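# Flip a bar-code-down carton and restack it aligned

## Task

A carton at the top of a stack has its bar code facing down. Flip it so the bar code faces up, then set it back on top of a stack, oriented the same way as the cartons beneath it and squared up with them, and release it. It only counts if the carton stays put without the robot holding it. Afterwards open the gripper and move the arm away.

## Robot and tools

ROBOT. Two six-joint arms, left_arm and right_arm, each with a two-finger parallel gripper. Their root links sit at (-0.045, +0.314, 0) m with quat_wxyz (+0.997, 0, 0, +0.083) for left_arm, and (-0.043, -0.297, 0) m with (+0.998, 0, 0, -0.055) for right_arm. The scene frame has its origin on the table surface midway between the arms: +z up, +x out over the table, left_arm on the +y side. The arm names are not image directions.

JOINT ORDER (used in every row and every per-joint list): shoulder (joint2), elbow (joint3), waist (joint1), wrist pitch (joint4), wrist yaw (joint5), wrist roll (joint6). Stated ranges in rad: shoulder 0.000 to 3.142, elbow 0.000 to 3.142, waist -2.618 to 3.054, wrist pitch -1.571 to 1.571, wrist yaw -1.571 to 1.571, wrist roll -2.094 to 2.094. True ends may differ by up to 0.036 rad.

ROW FORMAT. One flat list of 14 numbers, each in [-1, 1], covering both arms even if only one moves: left_arm's 6 joint values then its opening, then right_arm's 6 joint values then its opening. Joint values are scaled offsets, not angles: 1.0 equals 1.202 rad for the waist, 1.258 for the shoulder, 1.238 for the elbow, 2.073 for wrist pitch, 2.022 for wrist yaw and for wrist roll. Opening is absolute: +1 fully open, -1 closed. Optionally 12 more numbers in [0, 1] can follow: stiffness multipliers for left_arm's 6 joints then right_arm's 6, in the joint order above; they persist until rewritten.

TOOLS.
- execute_actions(actions): a list of up to 15 actions; each action is a list of up to 15 rows, one row per 1/30 s step; a short action repeats its final row to fill 15 steps. Joint offsets are measured from the angles the arm had when that action began (for the first action, the last reported angles). An action that would push a joint more than 0.036 rad outward beyond its range is rejected for both arms; a malformed action, or a first action failing that check, rejects the whole call. An empty list just returns the current state and images.
- move(target, speed, blocking): target is one row; its offsets are taken from the Joint positions in the latest result that showed them. All joints travel in step, so the gripper traces a curve; the move lasts 0.5 to 10 s and ignores obstacles and the other arm. speed (rad/s, 0.01 to 2, default 0.5) applies to whichever joint has the farthest to go. Faster moves hit harder; a target set beyond a contact presses harder. blocking=false returns after 0.5 s while motion continues; then only wait or stop are accepted until a result shows the move finished.
- wait(seconds): 0 to 10; robot keeps its last command.
- stop(): brakes a running move; needs room, fingers continue.
- zoom_image(camera, region): camera is cam_high, cam_low, cam_left_wrist or cam_right_wrist; region is [x0, y0, x1, y1] pixels, at most 504 by 504.
- read_manual(section): returns licence texts only ("licences").
- finished_scene(scene): pass the current scene number; irreversible, reports success.

RESULTS. The state line gives each gripper's end_effector_position (m) and end_effector_quat_wxyz in the scene frame; it can be off, more so at long reach. That point lies between the finger pads about 1 cm behind the tips; fingers point along gripper +z and close along its y axis. Joint positions and Joint velocities list each arm's joints in the order above (rad, rad/s) plus the pad gap (m; 0.094 when fully open). Joint targets shows what the joints are currently being driven toward. grip_measured is the opening on the command scale (each gripper may read up to about 1 mm off). Step readings list joint angles at some steps; HELD marks an arm held back. Other lines: "joint sent to its limit", "joint command not followed" (a clearance check altered targets), the move line (done, off_target, moving, held, fault; limits=held or limits=none; farthest joint per arm), MOTOR HOT and FAULT lines.

MOTION LIMITS. Each step a joint's target can lead its measured angle by at most 0.202 rad (waist), 0.258 (shoulder), 0.238 (elbow), 0.573 (wrist pitch), 0.522 (yaw, roll); targets that would carry the gripper over 70 mm from where it is get scaled back. Large changes may need several actions; finish an unfinished one in the next action. Arms can droop under zero offsets: resend offsets toward the desired angles, increasing them while a joint stays short.

GRIPPING. Command an opening about 0.03 below grip_measured for a firm hold, less for a lighter one. Here each pad's force tops out near 13 to 25 N, so the carton can slip; move it gently. Occasional tugs on held items or pushes on loose ones may happen.

CAMERAS. cam_high, cam_low, cam_left_wrist, cam_right_wrist, all 504x504; the wrist ones are fisheye. Images return in that order.

AVOID. Knocking anything off the table (fails the task), drops, slams, hard pushes, arms striking or pressing each other. Motor heat from holding loads: warning at 75 °C, arm halted at 90 °C, arm goes limp at 100 °C. The simulation keeps running while you compose replies, holding the last command. Before finishing, make sure the carton rests on its own, then open and pull the gripper clear.

Each tool is called by a JSON object that holds its "op" and its "data".

## Session

{"op": "execute_actions", "data": {"actions": []}}

Scene clock: 0.00 s.
left_arm: end_effector_position=(+0.0348, +0.5439, +0.3786) grip_measured=+1.000 end_effector_quat_wxyz=(-0.383, +0.883, -0.270, -0.025) | right_arm: end_effector_position=(+0.1643, -0.4608, +0.2265) grip_measured=+1.000 end_effector_quat_wxyz=(+0.264, +0.065, +0.960, +0.072)
Joint names: [shoulder, elbow, waist, wrist pitch, wrist yaw, wrist roll]
Joint positions: left_arm=[ 1.142  1.79   0.952 -1.444 -0.157 -1.366  0.094] | right_arm=[ 1.336  1.383 -0.898 -1.4   -0.513 -0.815  0.094]
Joint velocities: left_arm=[-0.007 -0.012 -0.012 -0.037 -0.066 -0.051  0.   ] | right_arm=[ 0.007 -0.007 -0.002  0.007 -0.037 -0.037  0.   ]
Joint targets: left_arm=[1.137 1.799 0.952 -1.443 -0.162 -1.363] | right_arm=[1.328 1.393 -0.898 -1.399 -0.528 -0.815]
Joint stiffness scale: left_arm=[1. 1. 1. 1. 1. 1.] | right_arm=[1. 1. 1. 1. 1. 1.]

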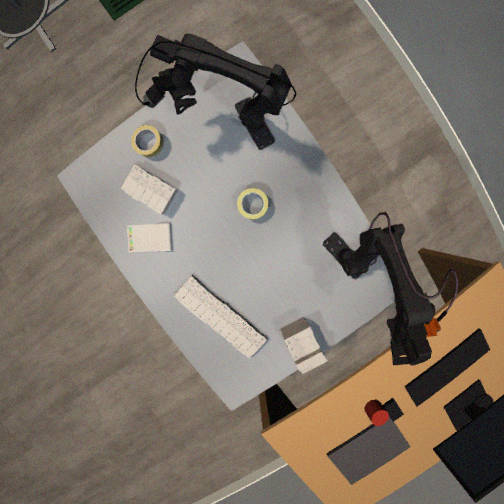

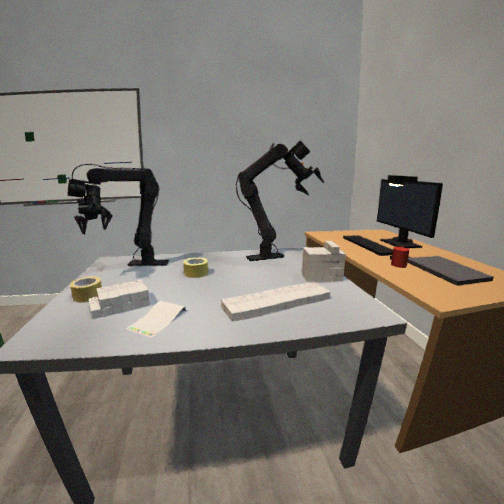

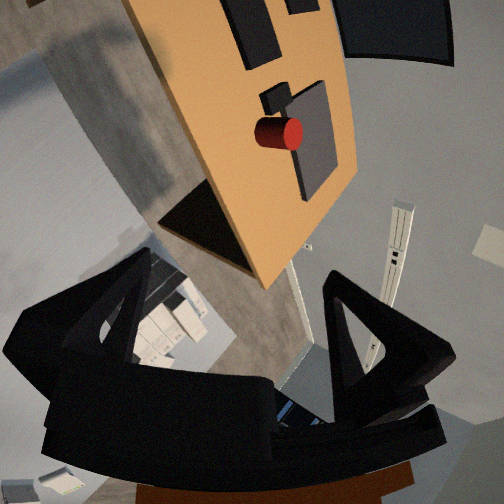

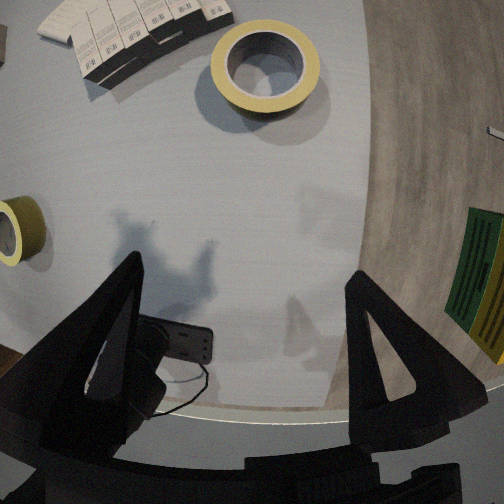

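{"op": "zoom_image", "data": {"camera": "cam_high", "region": [260, 300, 350, 390]}}

{"op": "zoom_image", "data": {"camera": "cam_low", "region": [280, 220, 370, 310]}}

{"op": "zoom_image", "data": {"camera": "cam_high", "region": [100, 120, 290, 370]}}

{"op": "zoom_image", "data": {"camera": "cam_low", "region": [60, 250, 340, 350]}}

Region (260, 300, 350, 390) of cam_high's 504x504 image, scaled by 5.600, with more detail than that image has.

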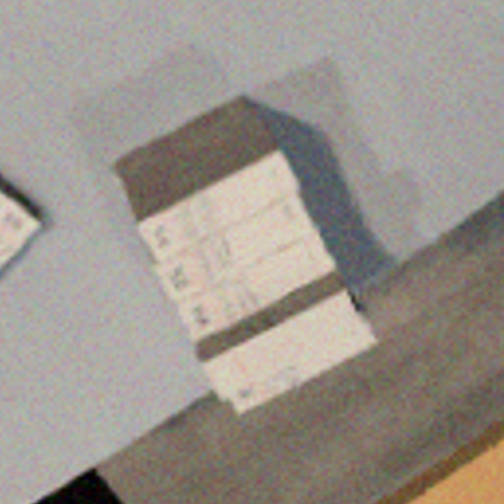

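Region (280, 220, 370, 310) of cam_low's 504x504 image, scaled by 5.600, with more detail than that image has.

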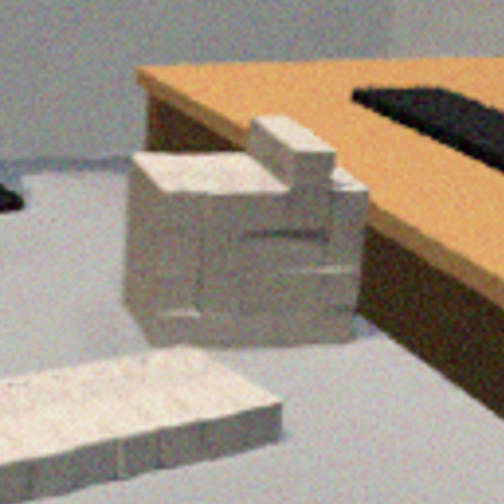

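Region (100, 120, 290, 370) of cam_high's 504x504 image, scaled by 2.016, with more detail than that image has; it fills the left 383 columns of this view, and the rest is white.

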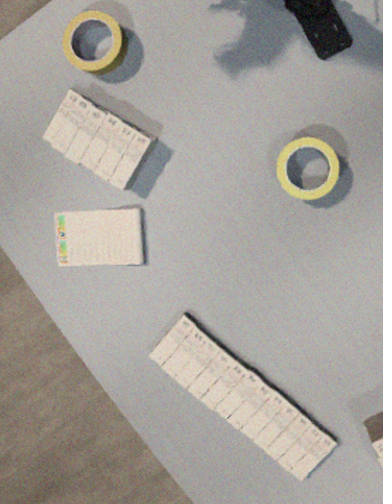

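Region (60, 250, 340, 350) of cam_low's 504x504 image, scaled by 1.800, with more detail than that image has; it fills the top 180 rows of this view, and the rest is white.

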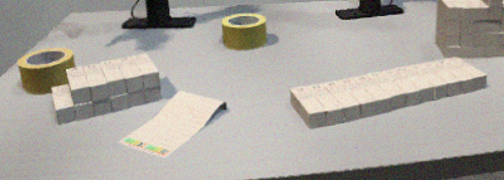

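{"op": "move", "data": {"target": [0.205,-0.073,-0.584,-0.027,0.078,0.676,1, 0.289,0.175,0.839,0.096,0.254,0.403,1], "speed": 0.8}}

Scene clock: 81.80 s.
left_arm: end_effector_position=(+0.2134, +0.4339, +0.2840) grip_measured=+1.000 end_effector_quat_wxyz=(+0.196, -0.213, +0.956, +0.045) | right_arm: end_effector_position=(+0.3159, -0.2957, +0.1652) grip_measured=+1.000 end_effector_quat_wxyz=(+0.110, -0.002, +0.994, +0.003)
Joint names: [shoulder, elbow, waist, wrist pitch, wrist yaw, wrist roll]
Joint positions: left_arm=[ 1.393  1.713  0.26  -1.485 -0.008 -0.01   0.094] | right_arm=[ 1.702  1.57   0.109 -1.219 -0.006 -0.005  0.094]
Joint velocities: left_arm=[ 0.002 -0.017 -0.007  0.022  0.095 -0.051  0.   ] | right_arm=[ 0.002  0.022  0.007 -0.022  0.022 -0.051  0.   ]
Joint targets: left_arm=[1.400 1.700 0.250 -1.500 0.000 0.001] | right_arm=[1.700 1.599 0.111 -1.201 0.000 0.000]
Joint stiffness scale: left_arm=[1. 1. 1. 1. 1. 1.] | right_arm=[1. 1. 1. 1. 1. 1.]
move: off_target (right_arm); limits=none; left_arm: farthest joint: the wrist pitch, 0.015 radians from its target (0.056 radians at the start); right_arm: farthest joint: the elbow, 0.030 radians from its target (0.217 radians at the start)

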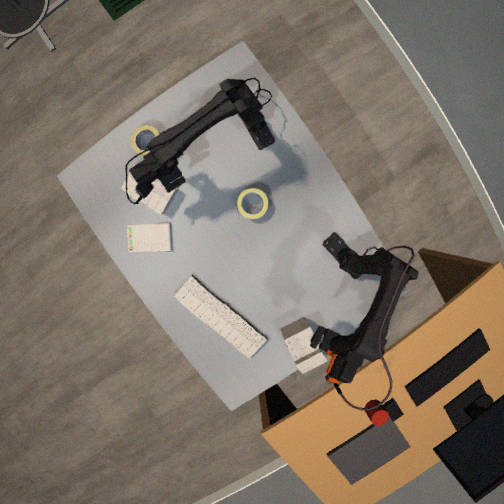

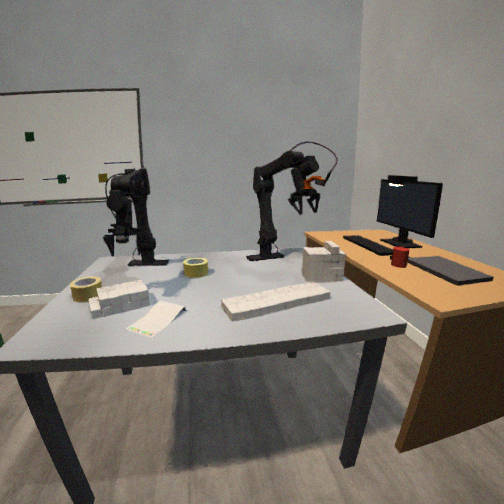

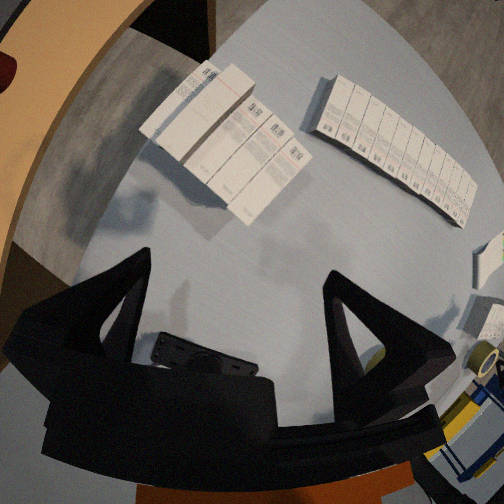

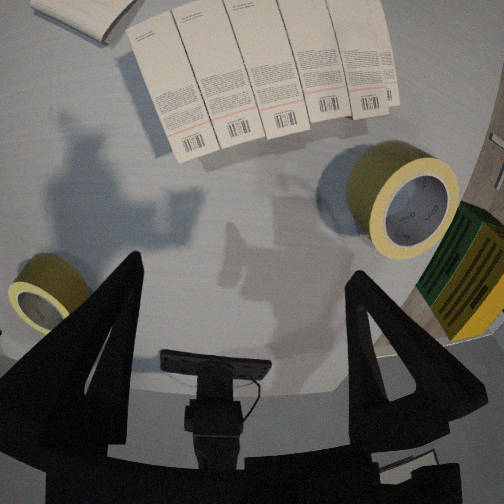

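{"op": "zoom_image", "data": {"camera": "cam_left_wrist", "region": [120, 40, 330, 250]}}

Region (120, 40, 330, 250) of cam_left_wrist's 504x504 image, scaled by 2.400, with more detail than that image has.

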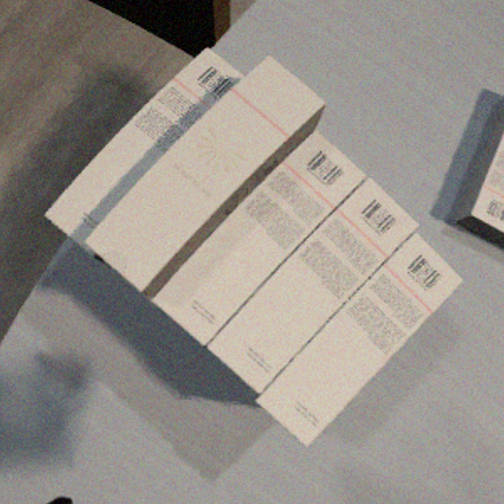

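{"op": "move", "data": {"target": [0.284,0.175,0.089,-0.022,0.004,0.277,1, -0.033,-0.5,0.5,0.65,0,-0.77,1], "speed": 0.8}}

Scene clock: 169.93 s.
left_arm: end_effector_position=(+0.2565, +0.4900, +0.2296) grip_measured=+1.000 end_effector_quat_wxyz=(+0.084, +0.009, +0.995, +0.054) | right_arm: end_effector_position=(+0.3489, -0.0298, +0.1165) grip_measured=+1.000 end_effector_quat_wxyz=(-0.405, +0.785, -0.419, +0.211)
Joint names: [shoulder, elbow, waist, wrist pitch, wrist yaw, wrist roll]
Joint positions: left_arm=[ 1.746  1.89   0.356 -1.515 -0.008  0.54   0.094] | right_arm=[ 1.688  0.954  0.705  0.112 -0.005 -1.563  0.094]
Joint velocities: left_arm=[ 0.007  0.002 -0.012 -0.037 -0.022 -0.022  0.   ] | right_arm=[ 0.002  0.007  0.007 -0.022  0.11  -0.095  0.   ]
Joint targets: left_arm=[1.750 1.929 0.367 -1.531 0.000 0.550] | right_arm=[1.660 0.951 0.710 0.129 -0.006 -1.562]
Joint stiffness scale: left_arm=[1. 1. 1. 1. 1. 1.] | right_arm=[1. 1. 1. 1. 1. 1.]
move: off_target (left_arm, right_arm); limits=none; left_arm: farthest joint: the elbow, 0.039 radians from its target (0.217 radians at the start); right_arm: farthest joint: the shoulder, 0.027 radians from its target (0.041 radians at the start)

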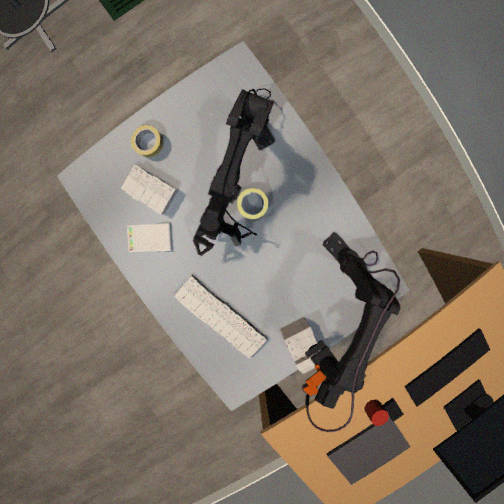

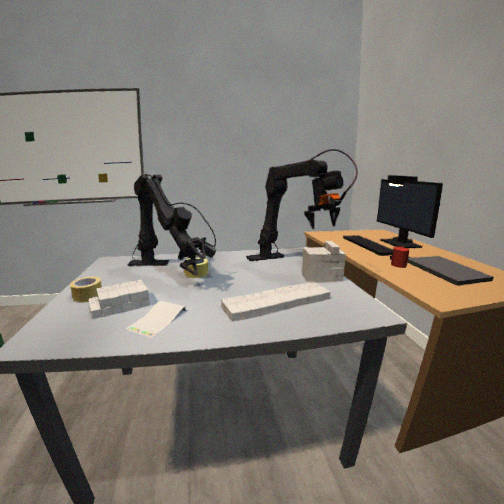

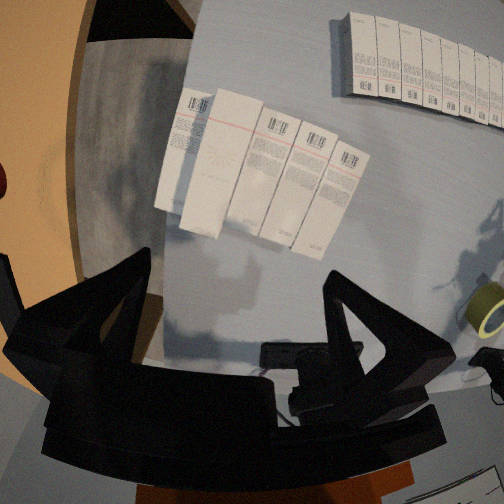

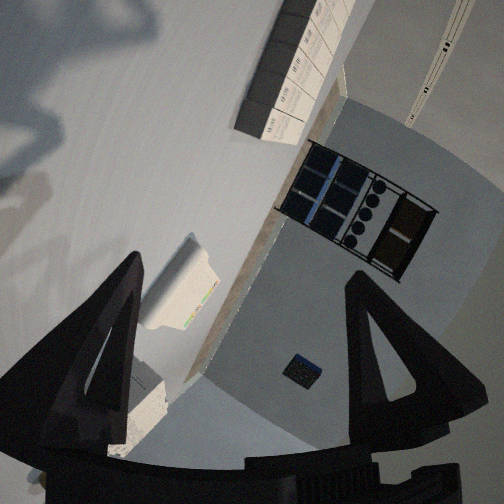

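{"op": "move", "data": {"target": [0.138,0.069,0.031,0.014,0.004,0.094,1, -0.07,-0.528,0.304,0.588,0,0,1], "speed": 0.8}}

Scene clock: 193.57 s.
left_arm: end_effector_position=(+0.2738, +0.5110, +0.1845) grip_measured=+1.000 end_effector_quat_wxyz=(+0.033, +0.086, +0.995, +0.029) | right_arm: end_effector_position=(+0.1889, +0.0309, +0.1589) grip_measured=+1.000 end_effector_quat_wxyz=(+0.672, -0.675, +0.217, -0.212)
Joint names: [shoulder, elbow, waist, wrist pitch, wrist yaw, wrist roll]
Joint positions: left_arm=[ 1.917  1.938  0.382 -1.504 -0.008  0.719  0.094] | right_arm=[ 1.622  0.307  1.061  1.309 -0.004 -1.565  0.094]
Joint velocities: left_arm=[-0.007 -0.007  0.007  0.037 -0.007  0.022  0.   ] | right_arm=[ 0.022  0.002  0.017 -0.007 -0.022  0.037  0.   ]
Joint targets: left_arm=[1.920 1.976 0.393 -1.486 0.000 0.730] | right_arm=[1.600 0.301 1.070 1.331 -0.005 -1.563]
Joint stiffness scale: left_arm=[1. 1. 1. 1. 1. 1.] | right_arm=[1. 1. 1. 1. 1. 1.]
move: off_target (left_arm, right_arm); limits=none; left_arm: farthest joint: the elbow, 0.038 radians from its target (0.085 radians at the start); right_arm: farthest joint: the shoulder, 0.022 radians from its target (0.088 radians at the start)

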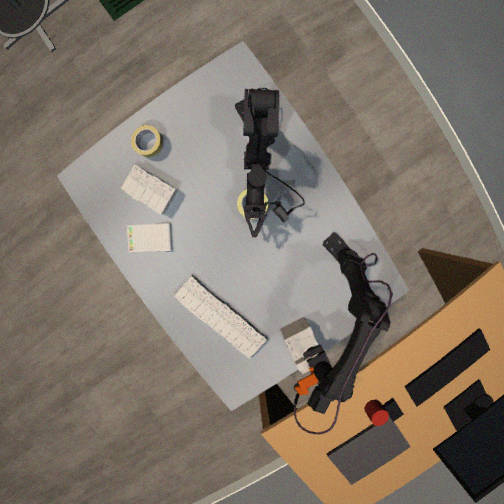

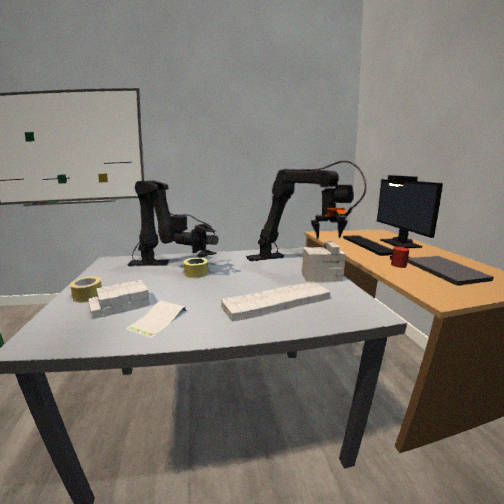

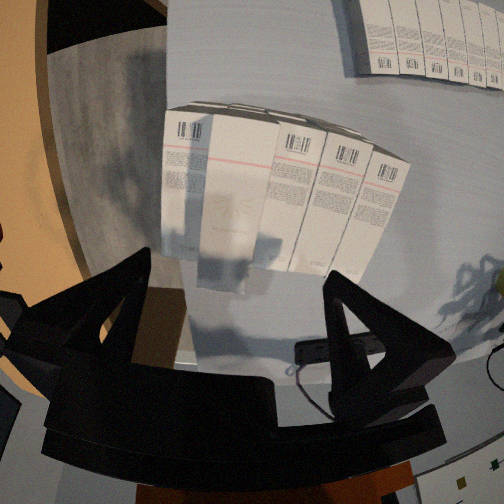

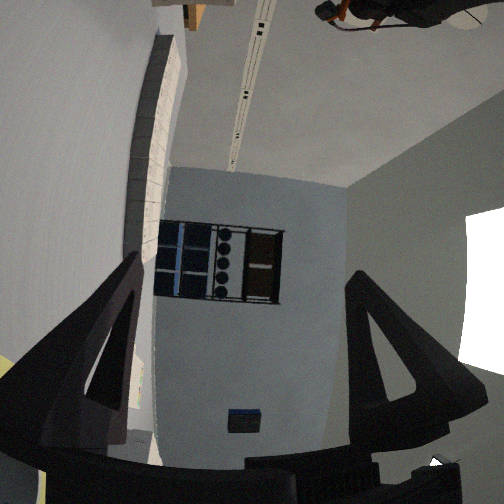

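{"op": "move", "data": {"target": [0.100,0.061,0.012,-0.008,0.004,0.025,1, -0.017,-0.005,0.007,0.01,0,0,1], "speed": 0.15}}

{"op": "zoom_image", "data": {"camera": "cam_low", "region": [280, 190, 380, 290]}}

Scene clock: 217.67 s.
left_arm: end_effector_position=(+0.2850, +0.5178, +0.1495) grip_measured=+1.000 end_effector_quat_wxyz=(-0.002, +0.106, +0.994, +0.003) | right_arm: end_effector_position=(+0.1889, +0.0309, +0.1590) grip_measured=+1.000 end_effector_quat_wxyz=(+0.672, -0.675, +0.216, -0.213)
Joint names: [shoulder, elbow, waist, wrist pitch, wrist yaw, wrist roll]
Joint positions: left_arm=[ 2.041  1.976  0.382 -1.506 -0.008  0.759  0.094] | right_arm=[ 1.622  0.307  1.061  1.31  -0.004 -1.567  0.094]
Joint velocities: left_arm=[-0.022  0.002  0.002 -0.022  0.022 -0.022  0.   ] | right_arm=[ 0.027  0.007  0.017 -0.037 -0.037  0.007  0.   ]
Joint targets: left_arm=[2.042 2.013 0.396 -1.521 0.000 0.770] | right_arm=[1.601 0.301 1.070 1.330 -0.004 -1.565]
Joint stiffness scale: left_arm=[1. 1. 1. 1. 1. 1.] | right_arm=[1. 1. 1. 1. 1. 1.]
move: off_target (left_arm, right_arm); limits=none; left_arm: farthest joint: the elbow, 0.038 radians from its target (0.076 radians at the start); right_arm: farthest joint: the shoulder, 0.022 radians from its target (0.022 radians at the start)

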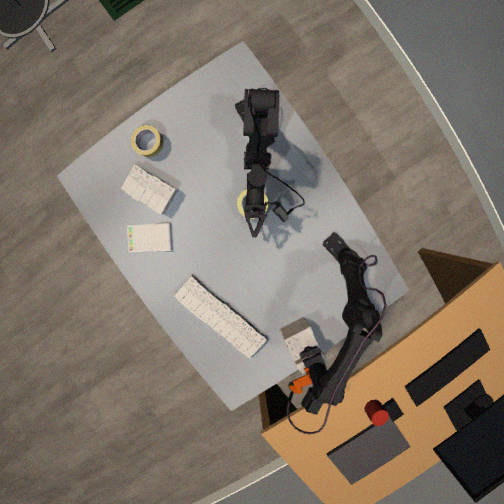

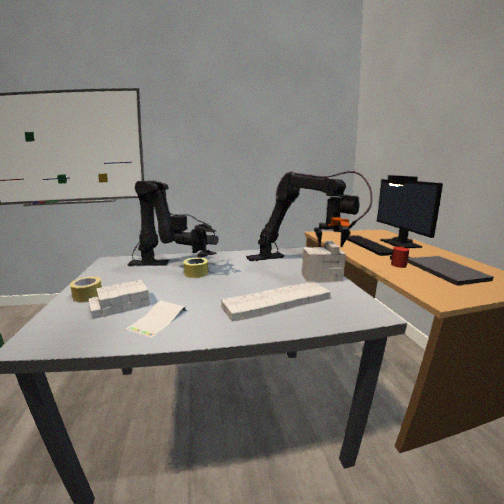

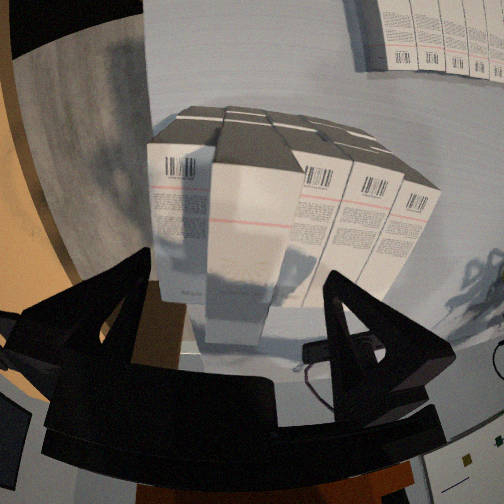

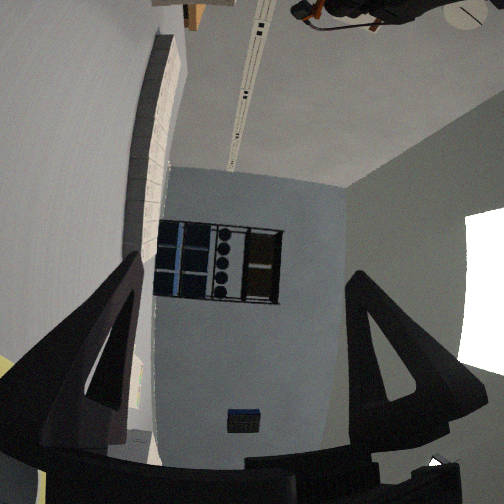

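Region (280, 190, 380, 290) of cam_low's 504x504 image, scaled by 5.040, with more detail than that image has.

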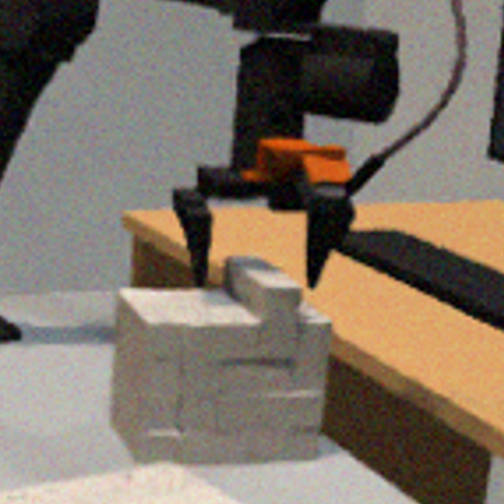

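{"op": "move", "data": {"target": [-0.006,-0.061,0.0,0.034,0.004,0.003,1, -0.017,-0.005,0.007,0.01,0,0,1], "speed": 0.1}}

{"op": "zoom_image", "data": {"camera": "cam_low", "region": [280, 190, 380, 290]}}

Scene clock: 230.03 s.
left_arm: end_effector_position=(+0.2848, +0.5180, +0.1362) grip_measured=+1.000 end_effector_quat_wxyz=(-0.006, +0.106, +0.994, +0.001) | right_arm: end_effector_position=(+0.1889, +0.0309, +0.1590) grip_measured=+1.000 end_effector_quat_wxyz=(+0.672, -0.675, +0.215, -0.213)
Joint names: [shoulder, elbow, waist, wrist pitch, wrist yaw, wrist roll]
Joint positions: left_arm=[ 2.041  1.922  0.382 -1.46  -0.009  0.76   0.094] | right_arm=[ 1.622  0.307  1.061  1.31  -0.004 -1.57   0.094]
Joint velocities: left_arm=[-0.007 -0.007 -0.007  0.037 -0.037 -0.051  0.   ] | right_arm=[-0.012 -0.012 -0.002 -0.007 -0.022 -0.066  0.   ]
Joint targets: left_arm=[2.033 1.900 0.382 -1.435 0.001 0.765] | right_arm=[1.601 0.301 1.070 1.330 -0.004 -1.567]
Joint stiffness scale: left_arm=[1. 1. 1. 1. 1. 1.] | right_arm=[1. 1. 1. 1. 1. 1.]
move: off_target (left_arm, right_arm); limits=none; left_arm: farthest joint: the wrist pitch, 0.025 radians from its target (0.070 radians at the start); right_arm: farthest joint: the shoulder, 0.022 radians from its target (0.022 radians at the start)

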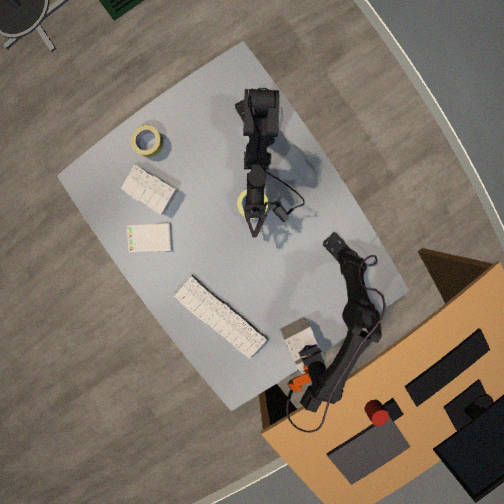

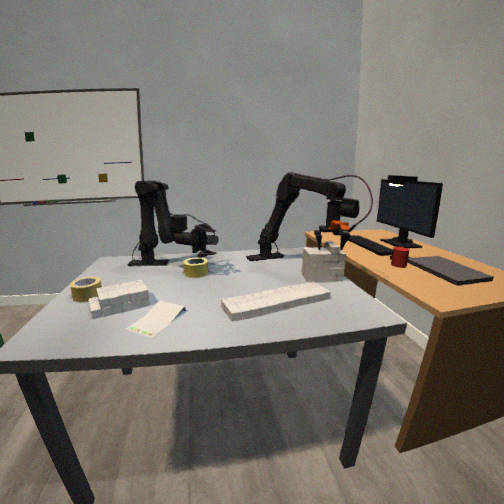

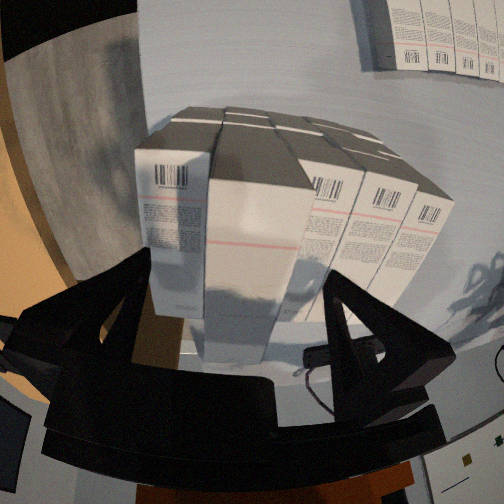

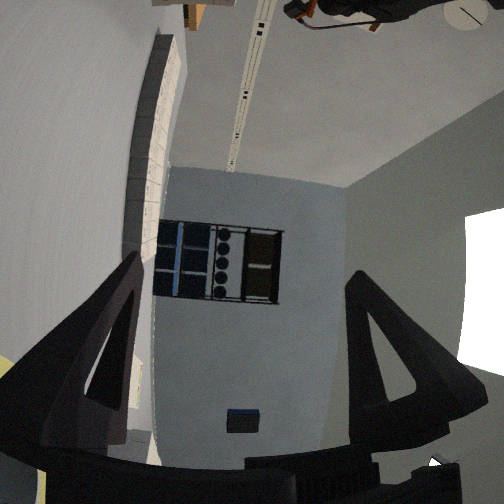

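Region (280, 190, 380, 290) of cam_low's 504x504 image, scaled by 5.040, with more detail than that image has.

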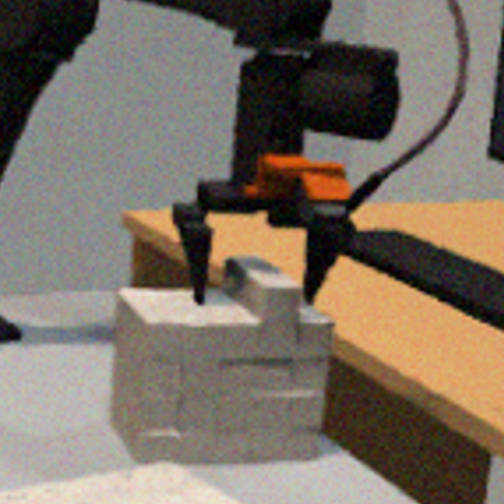

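{"op": "move", "data": {"target": [-0.006,-0.018,0.0,0.012,0.004,0.002,-0.3, -0.017,-0.005,0.007,0.01,0,0,1], "speed": 0.1}}

Scene clock: 234.77 s.
left_arm: end_effector_position=(+0.2850, +0.5185, +0.1362) grip_measured=-0.298 end_effector_quat_wxyz=(-0.006, +0.106, +0.994, +0.002) | right_arm: end_effector_position=(+0.1889, +0.0309, +0.1590) grip_measured=+1.000 end_effector_quat_wxyz=(+0.672, -0.676, +0.215, -0.214)
Joint names: [shoulder, elbow, waist, wrist pitch, wrist yaw, wrist roll]
Joint positions: left_arm=[ 2.041  1.922  0.382 -1.459 -0.011  0.76   0.033] | right_arm=[ 1.622  0.307  1.061  1.31  -0.004 -1.572  0.094]
Joint velocities: left_arm=[-0.007  0.007 -0.027  0.022  0.066 -0.022 -0.001] | right_arm=[-0.017  0.007  0.012 -0.022  0.007  0.007  0.   ]
Joint targets: left_arm=[2.033 1.900 0.382 -1.435 -0.001 0.764] | right_arm=[1.601 0.301 1.070 1.330 -0.004 -1.570]
Joint stiffness scale: left_arm=[1. 1. 1. 1. 1. 1.] | right_arm=[1. 1. 1. 1. 1. 1.]
move: off_target (left_arm, right_arm); limits=none; left_arm: farthest joint: the wrist pitch, 0.024 radians from its target (0.025 radians at the start); right_arm: farthest joint: the shoulder, 0.022 radians from its target (0.022 radians at the start)

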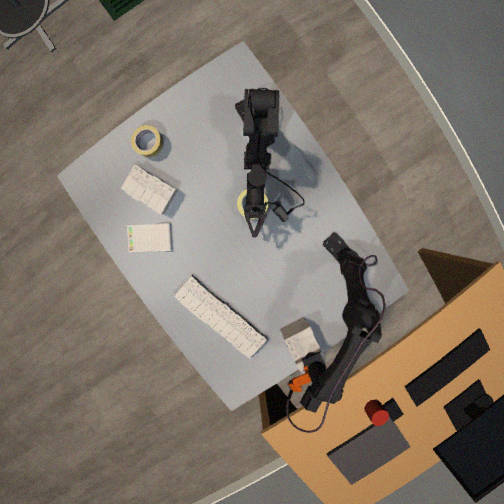

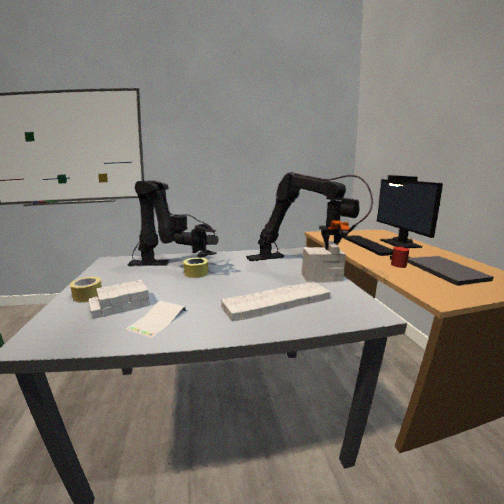

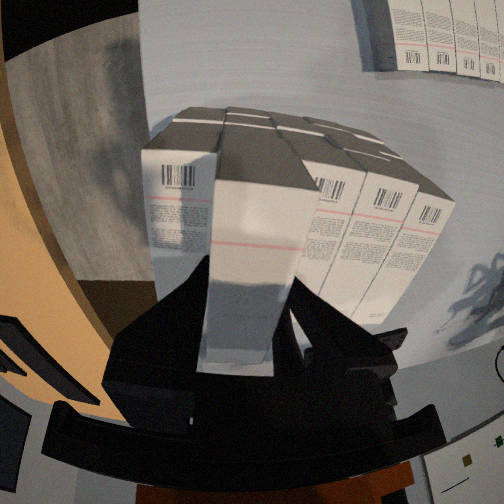

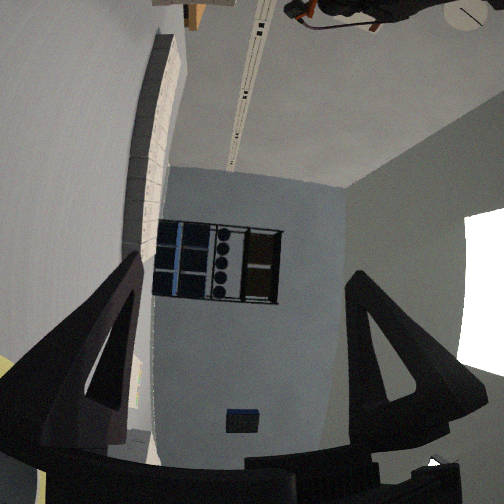

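{"op": "move", "data": {"target": [-0.006,-0.018,0.0,0.012,0.004,0.002,-0.37, -0.017,-0.005,0.007,0.01,0,0,1], "speed": 0.1}}

{"op": "zoom_image", "data": {"camera": "cam_low", "region": [290, 210, 370, 290]}}

Scene clock: 242.73 s.
left_arm: end_effector_position=(+0.2851, +0.5186, +0.1362) grip_measured=-0.338 end_effector_quat_wxyz=(-0.006, +0.106, +0.994, +0.003) | right_arm: end_effector_position=(+0.1889, +0.0309, +0.1590) grip_measured=+1.000 end_effector_quat_wxyz=(+0.672, -0.676, +0.214, -0.215)
Joint names: [shoulder, elbow, waist, wrist pitch, wrist yaw, wrist roll]
Joint positions: left_arm=[ 2.041  1.922  0.382 -1.458 -0.011  0.76   0.031] | right_arm=[ 1.622  0.307  1.061  1.31  -0.004 -1.574  0.094]
Joint velocities: left_arm=[ 0.007 -0.012 -0.022 -0.007  0.051 -0.081  0.   ] | right_arm=[ 0.002 -0.002  0.007 -0.022  0.022  0.007  0.   ]
Joint targets: left_arm=[2.033 1.900 0.382 -1.434 -0.003 0.764] | right_arm=[1.601 0.301 1.070 1.330 -0.004 -1.572]
Joint stiffness scale: left_arm=[1. 1. 1. 1. 1. 1.] | right_arm=[1. 1. 1. 1. 1. 1.]
move: off_target (left_arm, right_arm); limits=none; left_arm: farthest joint: the wrist pitch, 0.024 radians from its target (0.025 radians at the start); right_arm: farthest joint: the shoulder, 0.022 radians from its target (0.022 radians at the start)

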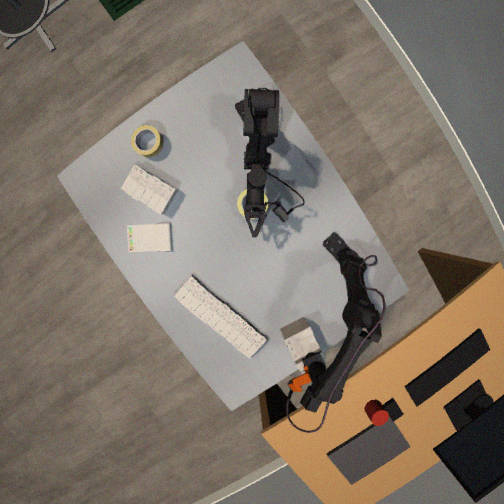

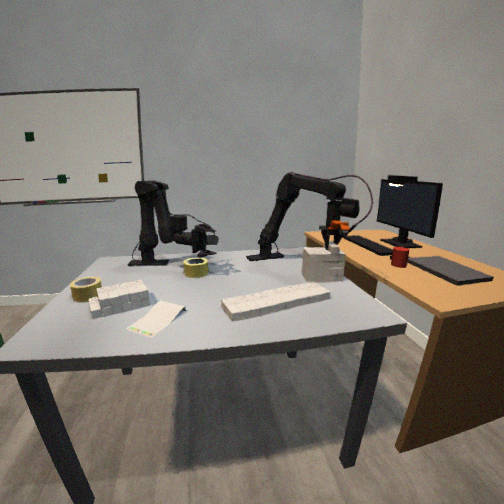

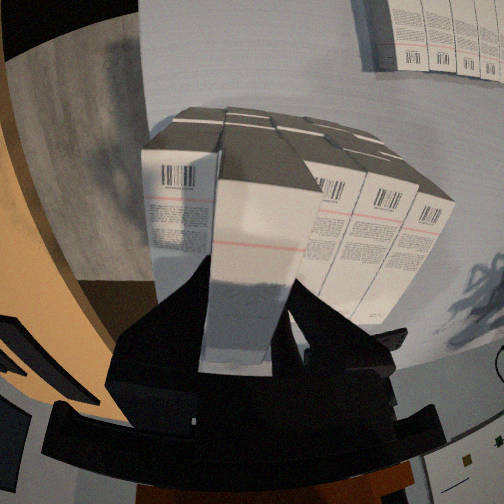

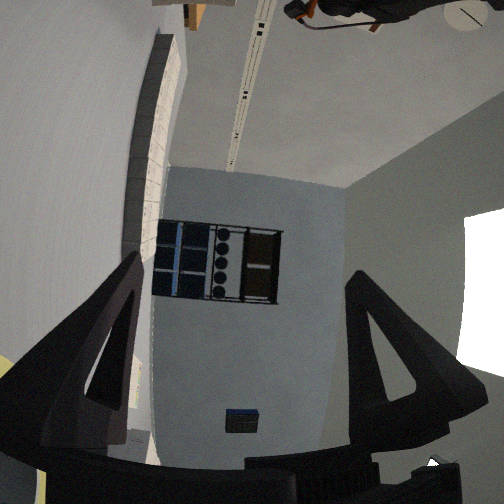

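Region (290, 210, 370, 290) of cam_low's 504x504 image, scaled by 6.300, with more detail than that image has.

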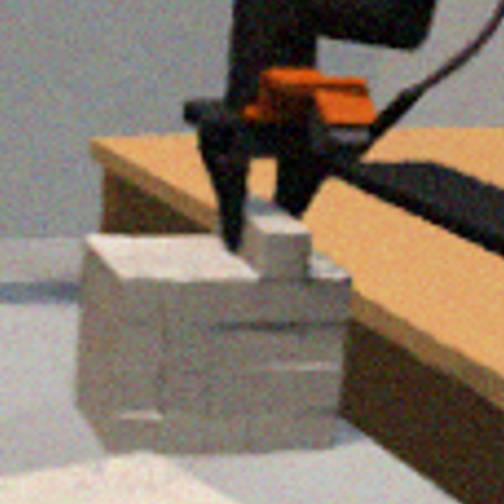

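{"op": "move", "data": {"target": [0.0,0.11,0.0,-0.047,0.004,0.002,-0.37, -0.017,-0.005,0.007,0.01,0,0,1], "speed": 0.2}}

Scene clock: 251.77 s.
left_arm: end_effector_position=(+0.2856, +0.5189, +0.1610) grip_measured=-0.338 end_effector_quat_wxyz=(+0.002, +0.106, +0.994, +0.009) | right_arm: end_effector_position=(+0.1889, +0.0309, +0.1590) grip_measured=+1.000 end_effector_quat_wxyz=(+0.671, -0.676, +0.213, -0.216)
Joint names: [shoulder, elbow, waist, wrist pitch, wrist yaw, wrist roll]
Joint positions: left_arm=[ 2.041  2.022  0.382 -1.538 -0.011  0.76   0.031] | right_arm=[ 1.622  0.307  1.061  1.31  -0.004 -1.576  0.094]
Joint velocities: left_arm=[-0.002  0.007  0.002  0.051 -0.022  0.007 -0.   ] | right_arm=[-0.032  0.002 -0.012 -0.037  0.051 -0.051  0.   ]
Joint targets: left_arm=[2.041 2.059 0.382 -1.555 -0.003 0.764] | right_arm=[1.601 0.301 1.070 1.330 -0.004 -1.574]
Joint stiffness scale: left_arm=[1. 1. 1. 1. 1. 1.] | right_arm=[1. 1. 1. 1. 1. 1.]
move: off_target (left_arm, right_arm); limits=none; left_arm: farthest joint: the elbow, 0.036 radians from its target (0.136 radians at the start); right_arm: farthest joint: the shoulder, 0.022 radians from its target (0.022 radians at the start)

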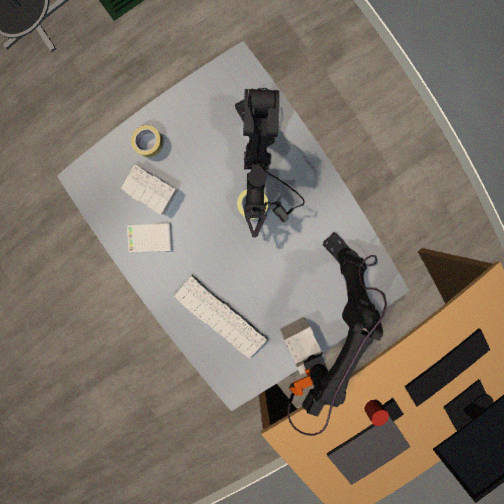

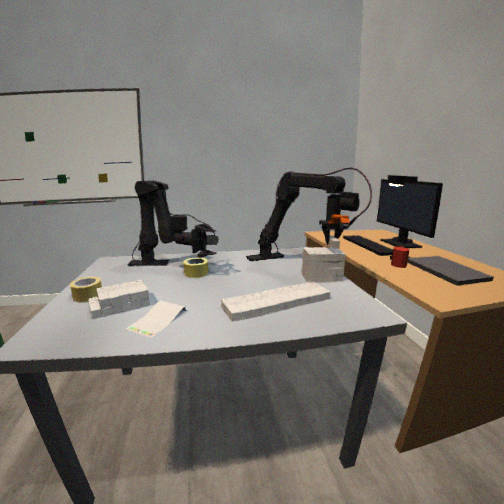

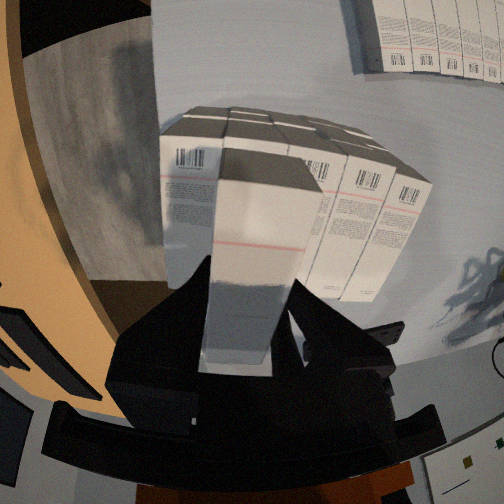

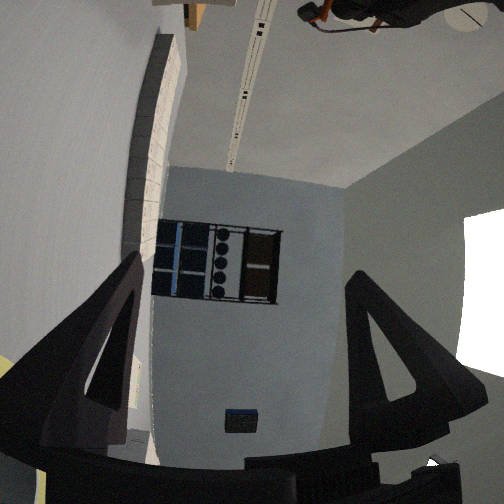

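{"op": "move", "data": {"target": [-0.112,-0.157,-0.869,0.022,0.004,-1.0,-0.37, -0.017,-0.005,0.007,0.01,0,0.003,1], "speed": 0.8}}

Scene clock: 261.70 s.
left_arm: end_effector_position=(+0.2689, +0.1461, +0.1534) grip_measured=-0.339 end_effector_quat_wxyz=(-0.009, -0.369, +0.929, +0.013) | right_arm: end_effector_position=(+0.1889, +0.0309, +0.1590) grip_measured=+1.000 end_effector_quat_wxyz=(+0.671, -0.676, +0.213, -0.216)
Joint names: [shoulder, elbow, waist, wrist pitch, wrist yaw, wrist roll]
Joint positions: left_arm=[ 1.937  1.842 -0.661 -1.507 -0.003 -1.251  0.031] | right_arm=[ 1.622  0.307  1.061  1.31  -0.004 -1.578  0.094]
Joint velocities: left_arm=[ 0.007 -0.002 -0.012 -0.022 -0.022 -0.007 -0.001] | right_arm=[ 0.002 -0.017  0.007 -0.022 -0.007  0.037  0.   ]
Joint targets: left_arm=[1.900 1.828 -0.663 -1.493 -0.003 -1.263] | right_arm=[1.601 0.301 1.070 1.330 -0.004 -1.570]
Joint stiffness scale: left_arm=[1. 1. 1. 1. 1. 1.] | right_arm=[1. 1. 1. 1. 1. 1.]
move: off_target (left_arm, right_arm); limits=none; left_arm: farthest joint: the shoulder, 0.037 radians from its target (0.141 radians at the start); right_arm: farthest joint: the shoulder, 0.022 radians from its target (0.022 radians at the start)

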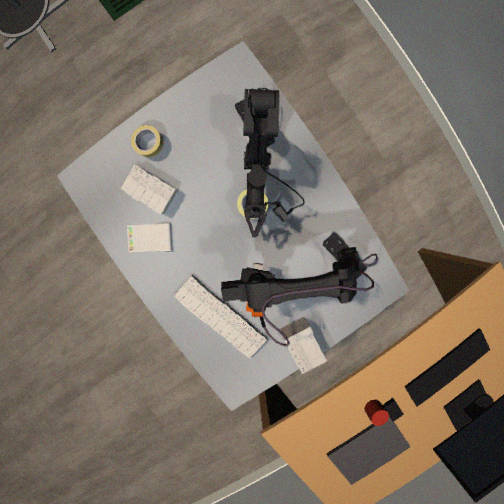

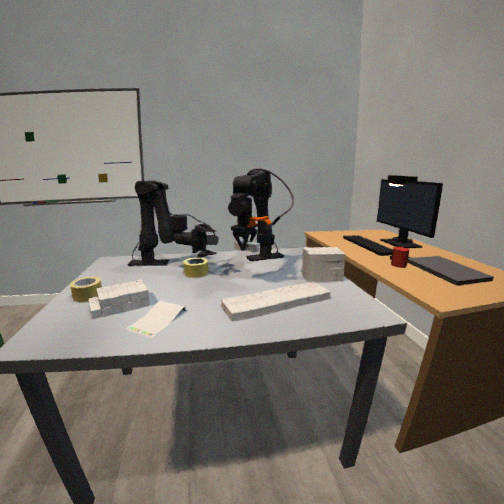

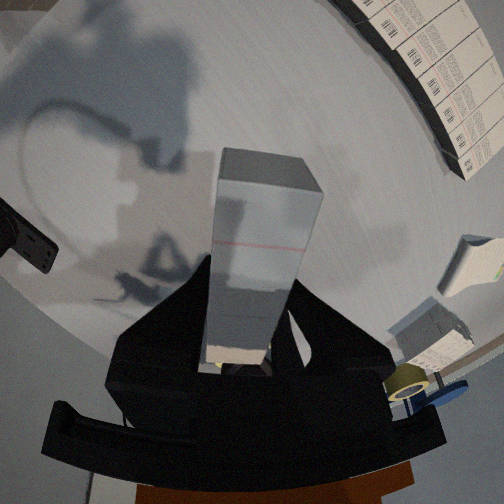

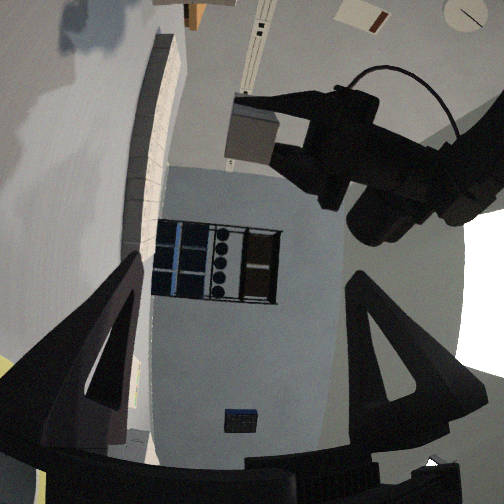

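{"op": "move", "data": {"target": [-0.029,-0.011,0,0.007,0,-0.105,-0.37, 0.170,0.201,0.0,0.0,0,0.004,0.15], "speed": 0.4}}

Scene clock: 277.57 s.
left_arm: end_effector_position=(+0.2658, +0.1480, +0.1489) grip_measured=-0.339 end_effector_quat_wxyz=(-0.011, -0.460, +0.888, +0.019) | right_arm: end_effector_position=(+0.2227, +0.0783, +0.1561) grip_measured=+0.153 end_effector_quat_wxyz=(+0.676, -0.671, +0.211, -0.218)
Joint names: [shoulder, elbow, waist, wrist pitch, wrist yaw, wrist roll]
Joint positions: left_arm=[ 1.932  1.817 -0.661 -1.499 -0.004 -1.452  0.031] | right_arm=[ 1.833  0.533  1.061  1.309 -0.004 -1.579  0.054]
Joint velocities: left_arm=[ 0.017  0.007 -0.017  0.037 -0.037 -0.051  0.001] | right_arm=[-0.007 -0.002  0.002  0.022  0.007 -0.022  0.   ]
Joint targets: left_arm=[1.900 1.828 -0.661 -1.493 -0.003 -1.464] | right_arm=[1.836 0.556 1.061 1.310 -0.004 -1.570]
Joint stiffness scale: left_arm=[1. 1. 1. 1. 1. 1.] | right_arm=[1. 1. 1. 1. 1. 1.]
move: off_target (left_arm, right_arm); limits=none; left_arm: farthest joint: the shoulder, 0.031 radians from its target (0.031 radians at the start); right_arm: farthest joint: the elbow, 0.022 radians from its target (0.249 radians at the start)

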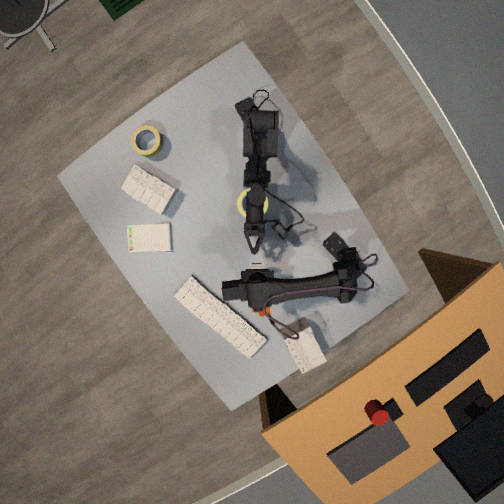

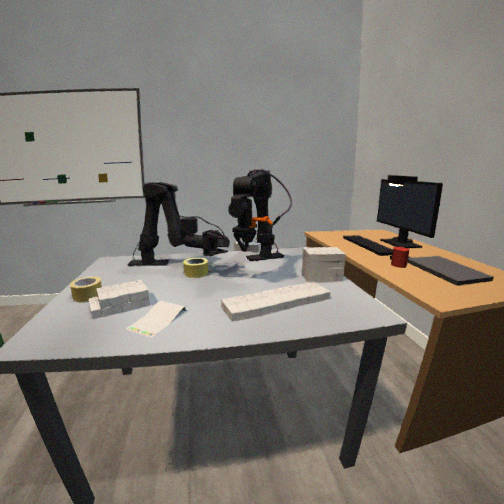

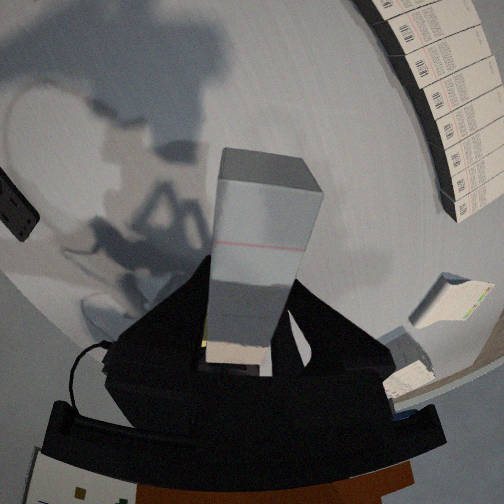

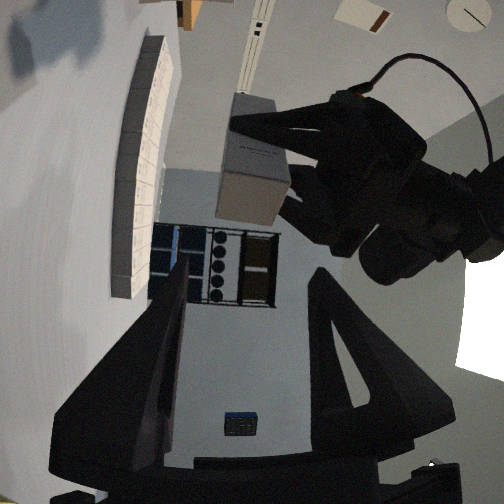

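{"op": "zoom_image", "data": {"camera": "cam_high", "region": [220, 210, 300, 290]}}

{"op": "zoom_image", "data": {"camera": "cam_right_wrist", "region": [150, 70, 370, 290]}}

Region (220, 210, 300, 290) of cam_high's 504x504 image, scaled by 6.300, with more detail than that image has.

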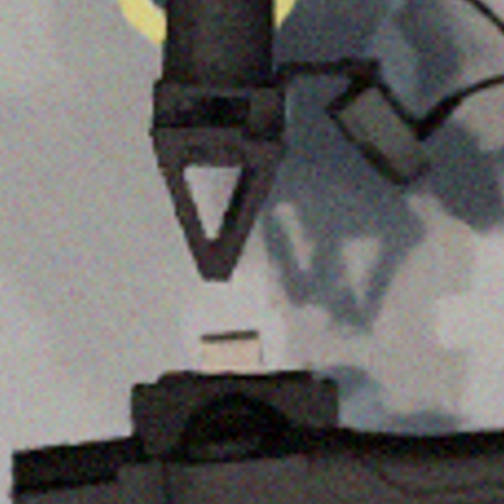

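Region (150, 70, 370, 290) of cam_right_wrist's 504x504 image, scaled by 2.291, with more detail than that image has.

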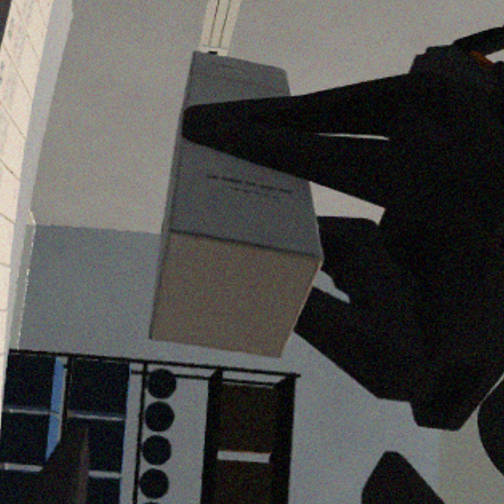

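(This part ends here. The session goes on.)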